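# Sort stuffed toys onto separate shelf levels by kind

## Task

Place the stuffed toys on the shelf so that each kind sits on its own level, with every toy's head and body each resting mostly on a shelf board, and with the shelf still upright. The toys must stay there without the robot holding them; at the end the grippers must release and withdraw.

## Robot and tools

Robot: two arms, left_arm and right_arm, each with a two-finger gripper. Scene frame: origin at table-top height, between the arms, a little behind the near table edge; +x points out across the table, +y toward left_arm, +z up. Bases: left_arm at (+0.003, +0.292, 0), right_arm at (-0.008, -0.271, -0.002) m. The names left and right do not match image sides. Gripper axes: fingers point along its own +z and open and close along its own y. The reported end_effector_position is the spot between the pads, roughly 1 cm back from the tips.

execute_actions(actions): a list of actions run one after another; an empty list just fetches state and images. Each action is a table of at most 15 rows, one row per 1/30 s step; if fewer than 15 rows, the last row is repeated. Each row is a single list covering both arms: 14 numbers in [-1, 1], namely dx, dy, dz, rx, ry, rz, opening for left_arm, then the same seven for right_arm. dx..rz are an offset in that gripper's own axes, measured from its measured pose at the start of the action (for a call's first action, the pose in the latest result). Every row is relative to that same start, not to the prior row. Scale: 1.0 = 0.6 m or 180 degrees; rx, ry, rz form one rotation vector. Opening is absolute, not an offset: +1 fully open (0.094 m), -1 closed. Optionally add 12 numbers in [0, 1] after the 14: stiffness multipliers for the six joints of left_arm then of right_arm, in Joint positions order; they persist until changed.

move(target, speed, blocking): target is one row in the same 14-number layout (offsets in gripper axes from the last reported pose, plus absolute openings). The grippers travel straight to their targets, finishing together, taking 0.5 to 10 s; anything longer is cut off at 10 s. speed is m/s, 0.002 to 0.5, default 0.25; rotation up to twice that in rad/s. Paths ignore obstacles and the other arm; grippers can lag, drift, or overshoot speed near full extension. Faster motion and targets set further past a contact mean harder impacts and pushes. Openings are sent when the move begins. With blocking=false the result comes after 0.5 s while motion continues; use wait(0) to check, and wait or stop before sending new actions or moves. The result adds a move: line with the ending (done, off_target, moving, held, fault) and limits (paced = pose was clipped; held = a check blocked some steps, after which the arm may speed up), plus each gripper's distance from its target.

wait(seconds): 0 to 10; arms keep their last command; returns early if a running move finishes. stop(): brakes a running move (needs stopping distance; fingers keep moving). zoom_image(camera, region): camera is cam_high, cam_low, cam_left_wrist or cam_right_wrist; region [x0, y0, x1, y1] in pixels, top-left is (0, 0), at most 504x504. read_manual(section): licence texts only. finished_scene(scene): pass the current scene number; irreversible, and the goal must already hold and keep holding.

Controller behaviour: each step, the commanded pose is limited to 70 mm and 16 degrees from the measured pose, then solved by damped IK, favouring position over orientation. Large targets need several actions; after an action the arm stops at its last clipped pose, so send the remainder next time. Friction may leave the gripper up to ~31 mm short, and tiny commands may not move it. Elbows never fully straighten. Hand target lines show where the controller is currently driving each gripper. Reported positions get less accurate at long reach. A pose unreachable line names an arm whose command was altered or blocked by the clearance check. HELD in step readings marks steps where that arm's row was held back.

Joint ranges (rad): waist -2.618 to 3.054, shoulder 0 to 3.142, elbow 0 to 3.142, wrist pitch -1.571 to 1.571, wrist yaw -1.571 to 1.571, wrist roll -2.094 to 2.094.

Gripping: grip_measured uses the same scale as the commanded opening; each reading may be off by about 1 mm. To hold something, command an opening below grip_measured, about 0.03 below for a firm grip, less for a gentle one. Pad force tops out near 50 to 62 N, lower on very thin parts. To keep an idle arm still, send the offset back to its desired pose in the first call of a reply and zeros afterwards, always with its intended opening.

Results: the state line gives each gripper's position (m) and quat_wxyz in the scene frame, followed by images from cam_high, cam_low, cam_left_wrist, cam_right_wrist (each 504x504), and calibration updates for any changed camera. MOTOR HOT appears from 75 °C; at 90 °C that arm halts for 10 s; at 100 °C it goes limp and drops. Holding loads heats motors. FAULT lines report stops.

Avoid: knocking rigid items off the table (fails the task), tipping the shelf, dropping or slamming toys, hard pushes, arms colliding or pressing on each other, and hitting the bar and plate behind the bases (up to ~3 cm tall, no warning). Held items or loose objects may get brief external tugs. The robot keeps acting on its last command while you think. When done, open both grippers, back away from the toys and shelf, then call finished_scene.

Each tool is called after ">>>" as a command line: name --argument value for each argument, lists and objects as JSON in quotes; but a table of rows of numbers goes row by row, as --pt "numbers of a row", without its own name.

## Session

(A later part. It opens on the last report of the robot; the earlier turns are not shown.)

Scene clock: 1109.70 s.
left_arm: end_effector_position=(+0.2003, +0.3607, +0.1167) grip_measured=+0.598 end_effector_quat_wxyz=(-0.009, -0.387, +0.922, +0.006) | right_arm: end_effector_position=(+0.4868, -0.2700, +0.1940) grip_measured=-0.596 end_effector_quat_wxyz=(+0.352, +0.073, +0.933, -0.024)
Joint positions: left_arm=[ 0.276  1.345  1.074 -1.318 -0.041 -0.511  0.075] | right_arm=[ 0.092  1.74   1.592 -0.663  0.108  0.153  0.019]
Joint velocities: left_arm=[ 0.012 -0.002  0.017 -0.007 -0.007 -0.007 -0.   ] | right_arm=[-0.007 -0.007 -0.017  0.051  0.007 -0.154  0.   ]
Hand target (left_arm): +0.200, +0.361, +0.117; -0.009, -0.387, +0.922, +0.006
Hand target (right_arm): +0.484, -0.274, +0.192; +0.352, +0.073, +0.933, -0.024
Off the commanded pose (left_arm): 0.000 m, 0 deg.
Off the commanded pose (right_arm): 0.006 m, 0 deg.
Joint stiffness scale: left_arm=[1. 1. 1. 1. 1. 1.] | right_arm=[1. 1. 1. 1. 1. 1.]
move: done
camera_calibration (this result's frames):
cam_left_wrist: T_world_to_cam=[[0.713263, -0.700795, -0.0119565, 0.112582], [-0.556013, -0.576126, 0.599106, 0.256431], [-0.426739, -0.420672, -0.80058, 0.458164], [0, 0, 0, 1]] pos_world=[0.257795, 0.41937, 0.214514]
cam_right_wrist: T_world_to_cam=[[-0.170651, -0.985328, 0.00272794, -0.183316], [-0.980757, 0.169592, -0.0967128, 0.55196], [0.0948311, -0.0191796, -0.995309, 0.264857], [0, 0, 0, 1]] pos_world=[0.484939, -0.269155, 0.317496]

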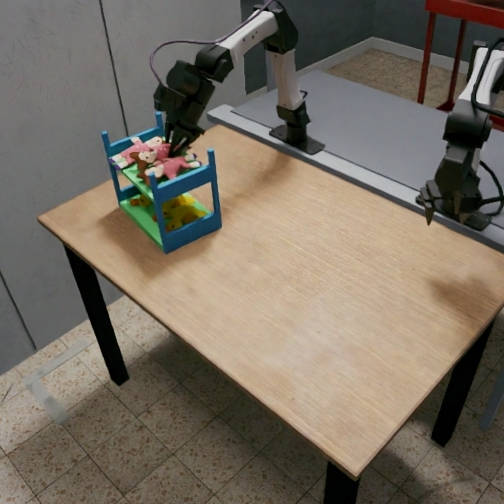

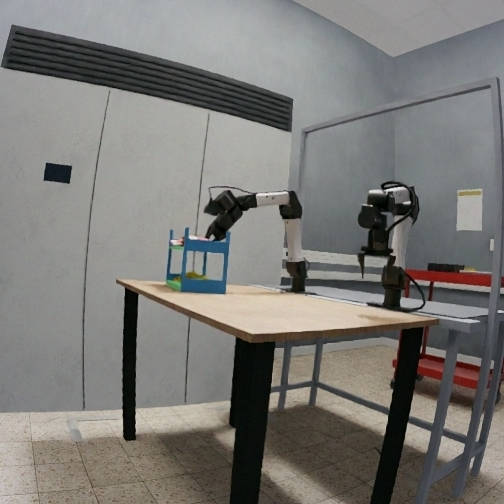

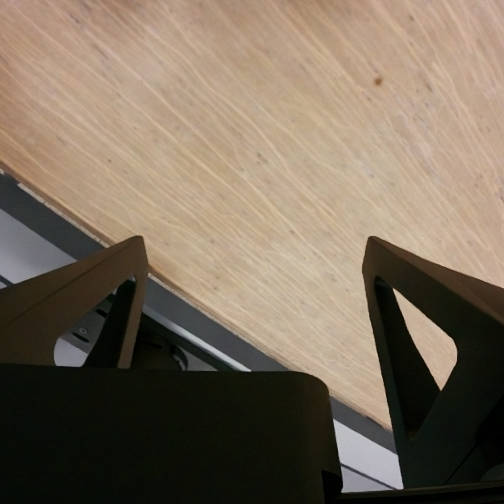

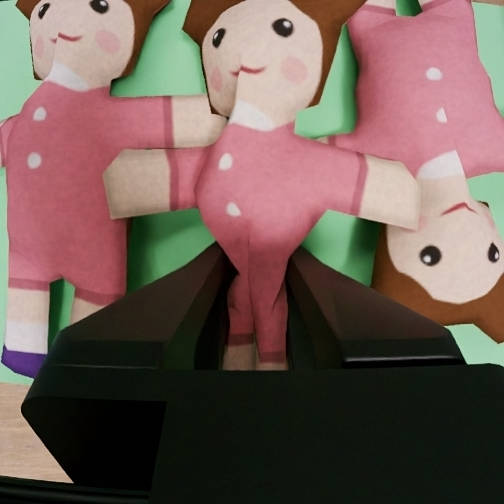

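>>> execute_actions --actions '[[[0,0,0,0,0,0,0.6,0,0,0,0,0,0,0.25]]]'

>>> move --target '[0,0,0,0,0,0,0.6,-0.05,0,-0.14,0,0,0,0.25]' --speed 0.2

Scene clock: 1146.60 s.
left_arm: end_effector_position=(+0.2003, +0.3607, +0.1167) grip_measured=+0.598 end_effector_quat_wxyz=(-0.009, -0.387, +0.922, +0.006) | right_arm: end_effector_position=(+0.4872, -0.2700, +0.1943) grip_measured=+0.247 end_effector_quat_wxyz=(+0.352, +0.072, +0.933, -0.024)
Joint positions: left_arm=[ 0.276  1.345  1.074 -1.318 -0.041 -0.511  0.075] | right_arm=[ 0.092  1.74   1.592 -0.661  0.107  0.153  0.059]
Joint velocities: left_arm=[-0.002  0.002  0.012 -0.037  0.051  0.022 -0.   ] | right_arm=[-0.002  0.017 -0.002 -0.037  0.051 -0.037 -0.001]
Hand target (left_arm): +0.200, +0.361, +0.117; -0.009, -0.387, +0.922, +0.006
Hand target (right_arm): +0.487, -0.270, +0.194; +0.352, +0.073, +0.933, -0.024
Off the commanded pose (left_arm): 0.000 m, 0 deg.
Off the commanded pose (right_arm): 0.000 m, 0 deg.
Joint stiffness scale: left_arm=[1. 1. 1. 1. 1. 1.] | right_arm=[1. 1. 1. 1. 1. 1.]
Step readings (end_effector_position):
0: left_arm (+0.2003, +0.3607, +0.1167) | right_arm (+0.4872, -0.2700, +0.1943)
1: left_arm (+0.2003, +0.3607, +0.1167) | right_arm (+0.4872, -0.2700, +0.1943)
2: left_arm (+0.2003, +0.3607, +0.1167) | right_arm (+0.4872, -0.2700, +0.1943)
4: left_arm (+0.2003, +0.3607, +0.1167) | right_arm (+0.4872, -0.2700, +0.1943)
8: left_arm (+0.2003, +0.3607, +0.1167) | right_arm (+0.4872, -0.2700, +0.1943)
15: end_effector_position above
camera_calibration (this result's frames):
cam_left_wrist: T_world_to_cam=[[0.713263, -0.700795, -0.0119565, 0.112582], [-0.556013, -0.576126, 0.599106, 0.256431], [-0.426739, -0.420672, -0.80058, 0.458164], [0, 0, 0, 1]] pos_world=[0.257795, 0.41937, 0.214514]
cam_right_wrist: T_world_to_cam=[[-0.170103, -0.985424, 0.00231014, -0.183388], [-0.980671, 0.169052, -0.0985162, 0.552486], [0.0966897, -0.0190234, -0.995133, 0.264225], [0, 0, 0, 1]] pos_world=[0.485064, -0.269087, 0.317792]

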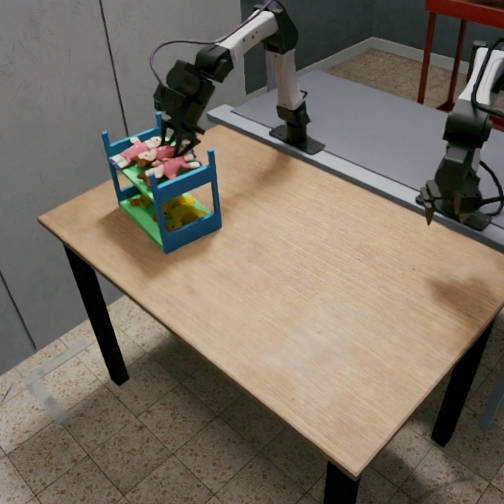

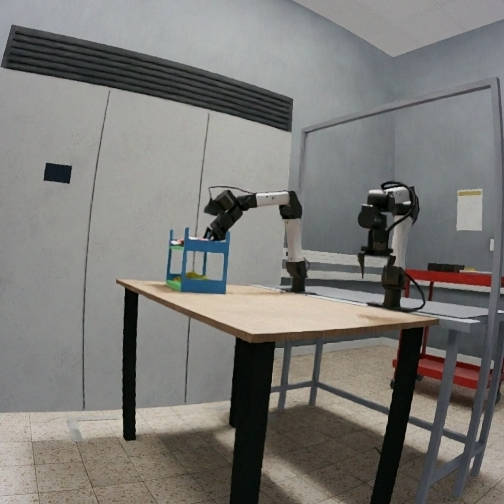

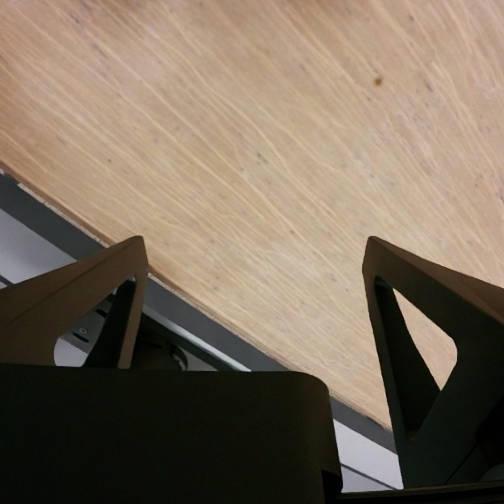

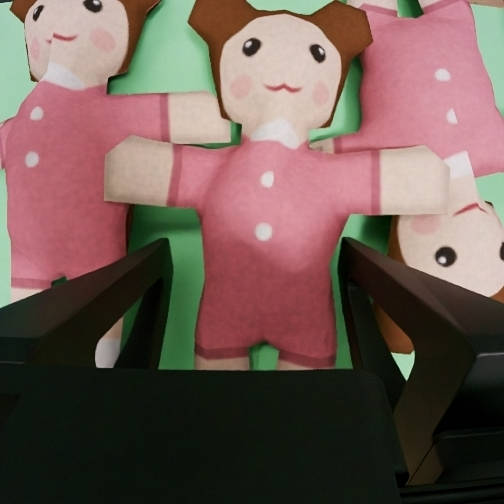

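Scene clock: 1147.73 s.
left_arm: end_effector_position=(+0.2003, +0.3607, +0.1167) grip_measured=+0.598 end_effector_quat_wxyz=(-0.009, -0.387, +0.922, +0.006) | right_arm: end_effector_position=(+0.4588, -0.2674, +0.2825) grip_measured=+0.247 end_effector_quat_wxyz=(+0.369, +0.072, +0.926, -0.021)
Joint positions: left_arm=[ 0.276  1.345  1.074 -1.318 -0.041 -0.511  0.075] | right_arm=[ 0.098  1.669  1.843 -0.948  0.11   0.157  0.059]
Joint velocities: left_arm=[-0.012  0.012 -0.012 -0.037 -0.007 -0.066  0.   ] | right_arm=[-0.027  0.002 -0.012  0.051 -0.051  0.037 -0.   ]
Hand target (left_arm): +0.200, +0.361, +0.117; -0.009, -0.387, +0.922, +0.006
Hand target (right_arm): +0.454, -0.265, +0.277; +0.353, +0.072, +0.933, -0.024
Off the commanded pose (left_arm): 0.000 m, 0 deg.
Off the commanded pose (right_arm): 0.007 m, 2 deg.
Joint stiffness scale: left_arm=[1. 1. 1. 1. 1. 1.] | right_arm=[1. 1. 1. 1. 1. 1.]
move: done
camera_calibration (this result's frames):
cam_left_wrist: T_world_to_cam=[[0.713263, -0.700795, -0.0119565, 0.112582], [-0.556013, -0.576126, 0.599106, 0.256431], [-0.426739, -0.420672, -0.80058, 0.458164], [0, 0, 0, 1]] pos_world=[0.257795, 0.41937, 0.214514]
cam_right_wrist: T_world_to_cam=[[-0.167846, -0.985798, -0.00544687, -0.184878], [-0.977002, 0.167081, -0.132481, 0.54026], [0.131509, -0.0169148, -0.991171, 0.338293], [0, 0, 0, 1]] pos_world=[0.452315, -0.266797, 0.405873]

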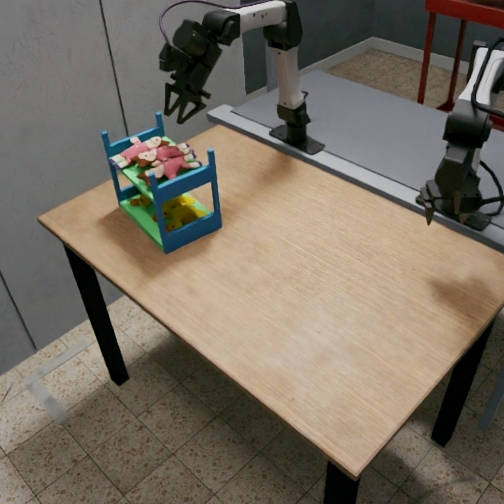

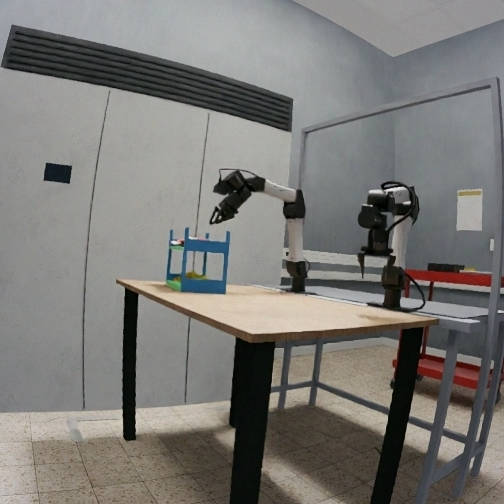

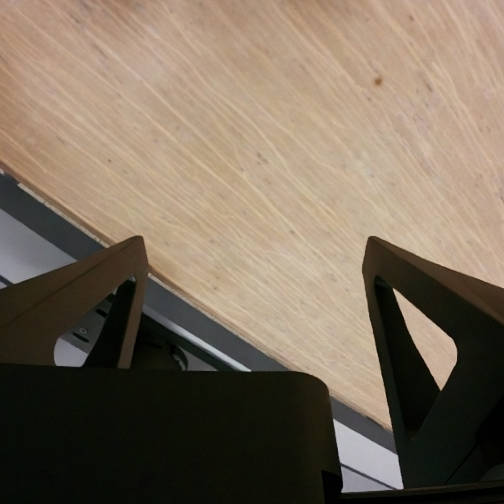

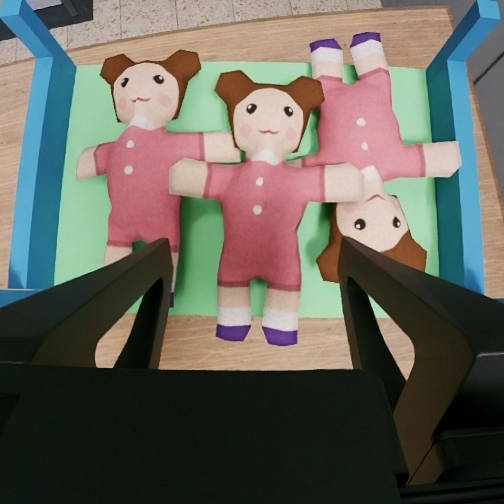

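>>> move --target '[0,0,0,0,0,0,0.6,0.22,0,-0.19,0,0,0,0.25]' --speed 0.3

>>> zoom_image --camera "cam_high" --region '[80,100,250,270]'

Scene clock: 1156.43 s.
left_arm: end_effector_position=(+0.2003, +0.3607, +0.1167) grip_measured=+0.598 end_effector_quat_wxyz=(-0.009, -0.387, +0.922, +0.006) | right_arm: end_effector_position=(+0.2960, -0.2420, +0.2877) grip_measured=+0.247 end_effector_quat_wxyz=(+0.390, +0.074, +0.918, -0.014)
Joint positions: left_arm=[ 0.276  1.345  1.074 -1.318 -0.041 -0.511  0.075] | right_arm=[ 0.283  1.062  1.337 -1.022  0.239  0.289  0.059]
Joint velocities: left_arm=[-0.002 -0.002  0.002 -0.051 -0.037  0.022 -0.   ] | right_arm=[-0.007 -0.012 -0.002 -0.051 -0.022 -0.007 -0.002]
Hand target (left_arm): +0.200, +0.361, +0.117; -0.009, -0.387, +0.922, +0.006
Hand target (right_arm): +0.287, -0.243, +0.275; +0.369, +0.072, +0.927, -0.021
Off the commanded pose (left_arm): 0.000 m, 0 deg.
Off the commanded pose (right_arm): 0.016 m, 3 deg.
Joint stiffness scale: left_arm=[1. 1. 1. 1. 1. 1.] | right_arm=[1. 1. 1. 1. 1. 1.]
move: off_target (right_arm)
camera_calibration (this result's frames):
cam_left_wrist: T_world_to_cam=[[0.713263, -0.700795, -0.0119565, 0.112582], [-0.556013, -0.576126, 0.599106, 0.256431], [-0.426739, -0.420672, -0.80058, 0.458164], [0, 0, 0, 1]] pos_world=[0.257795, 0.41937, 0.214514]
cam_right_wrist: T_world_to_cam=[[-0.165101, -0.985952, -0.0253014, -0.182232], [-0.969995, 0.166964, -0.176728, 0.388353], [0.17847, -0.00463578, -0.983934, 0.352283], [0, 0, 0, 1]] pos_world=[0.283742, -0.24288, 0.410645]

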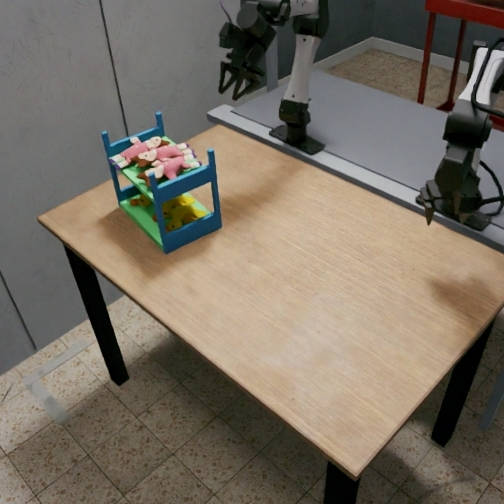

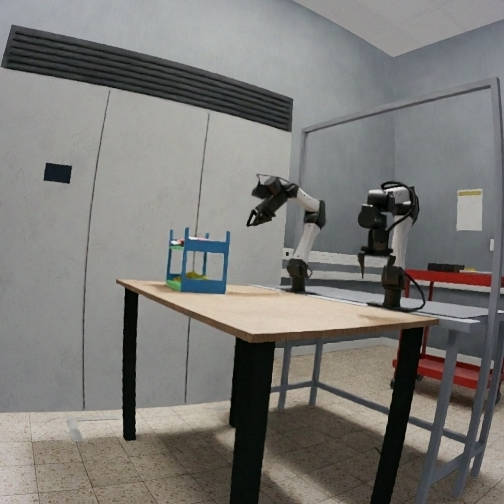

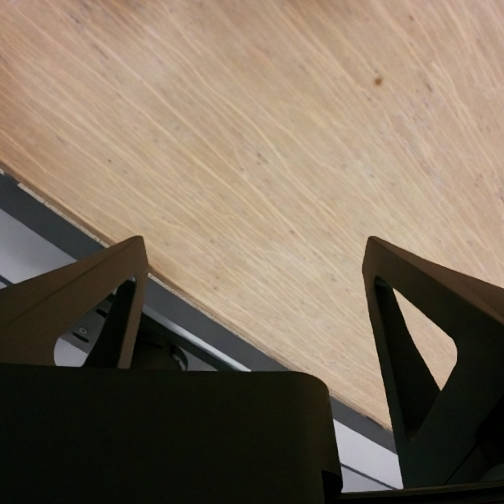

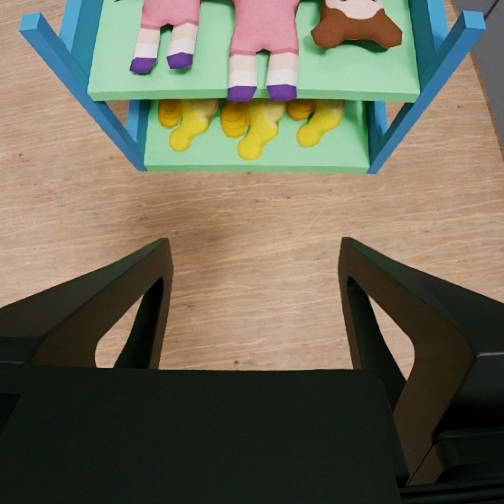

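Region (80, 100, 250, 270) of cam_high's 504x504 image, scaled by 2.965, with more detail than that image has.

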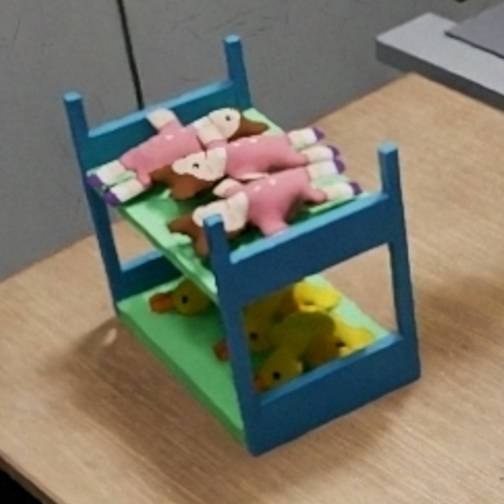

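>>> finished_scene --scene 1

The scene is finished: the task was done.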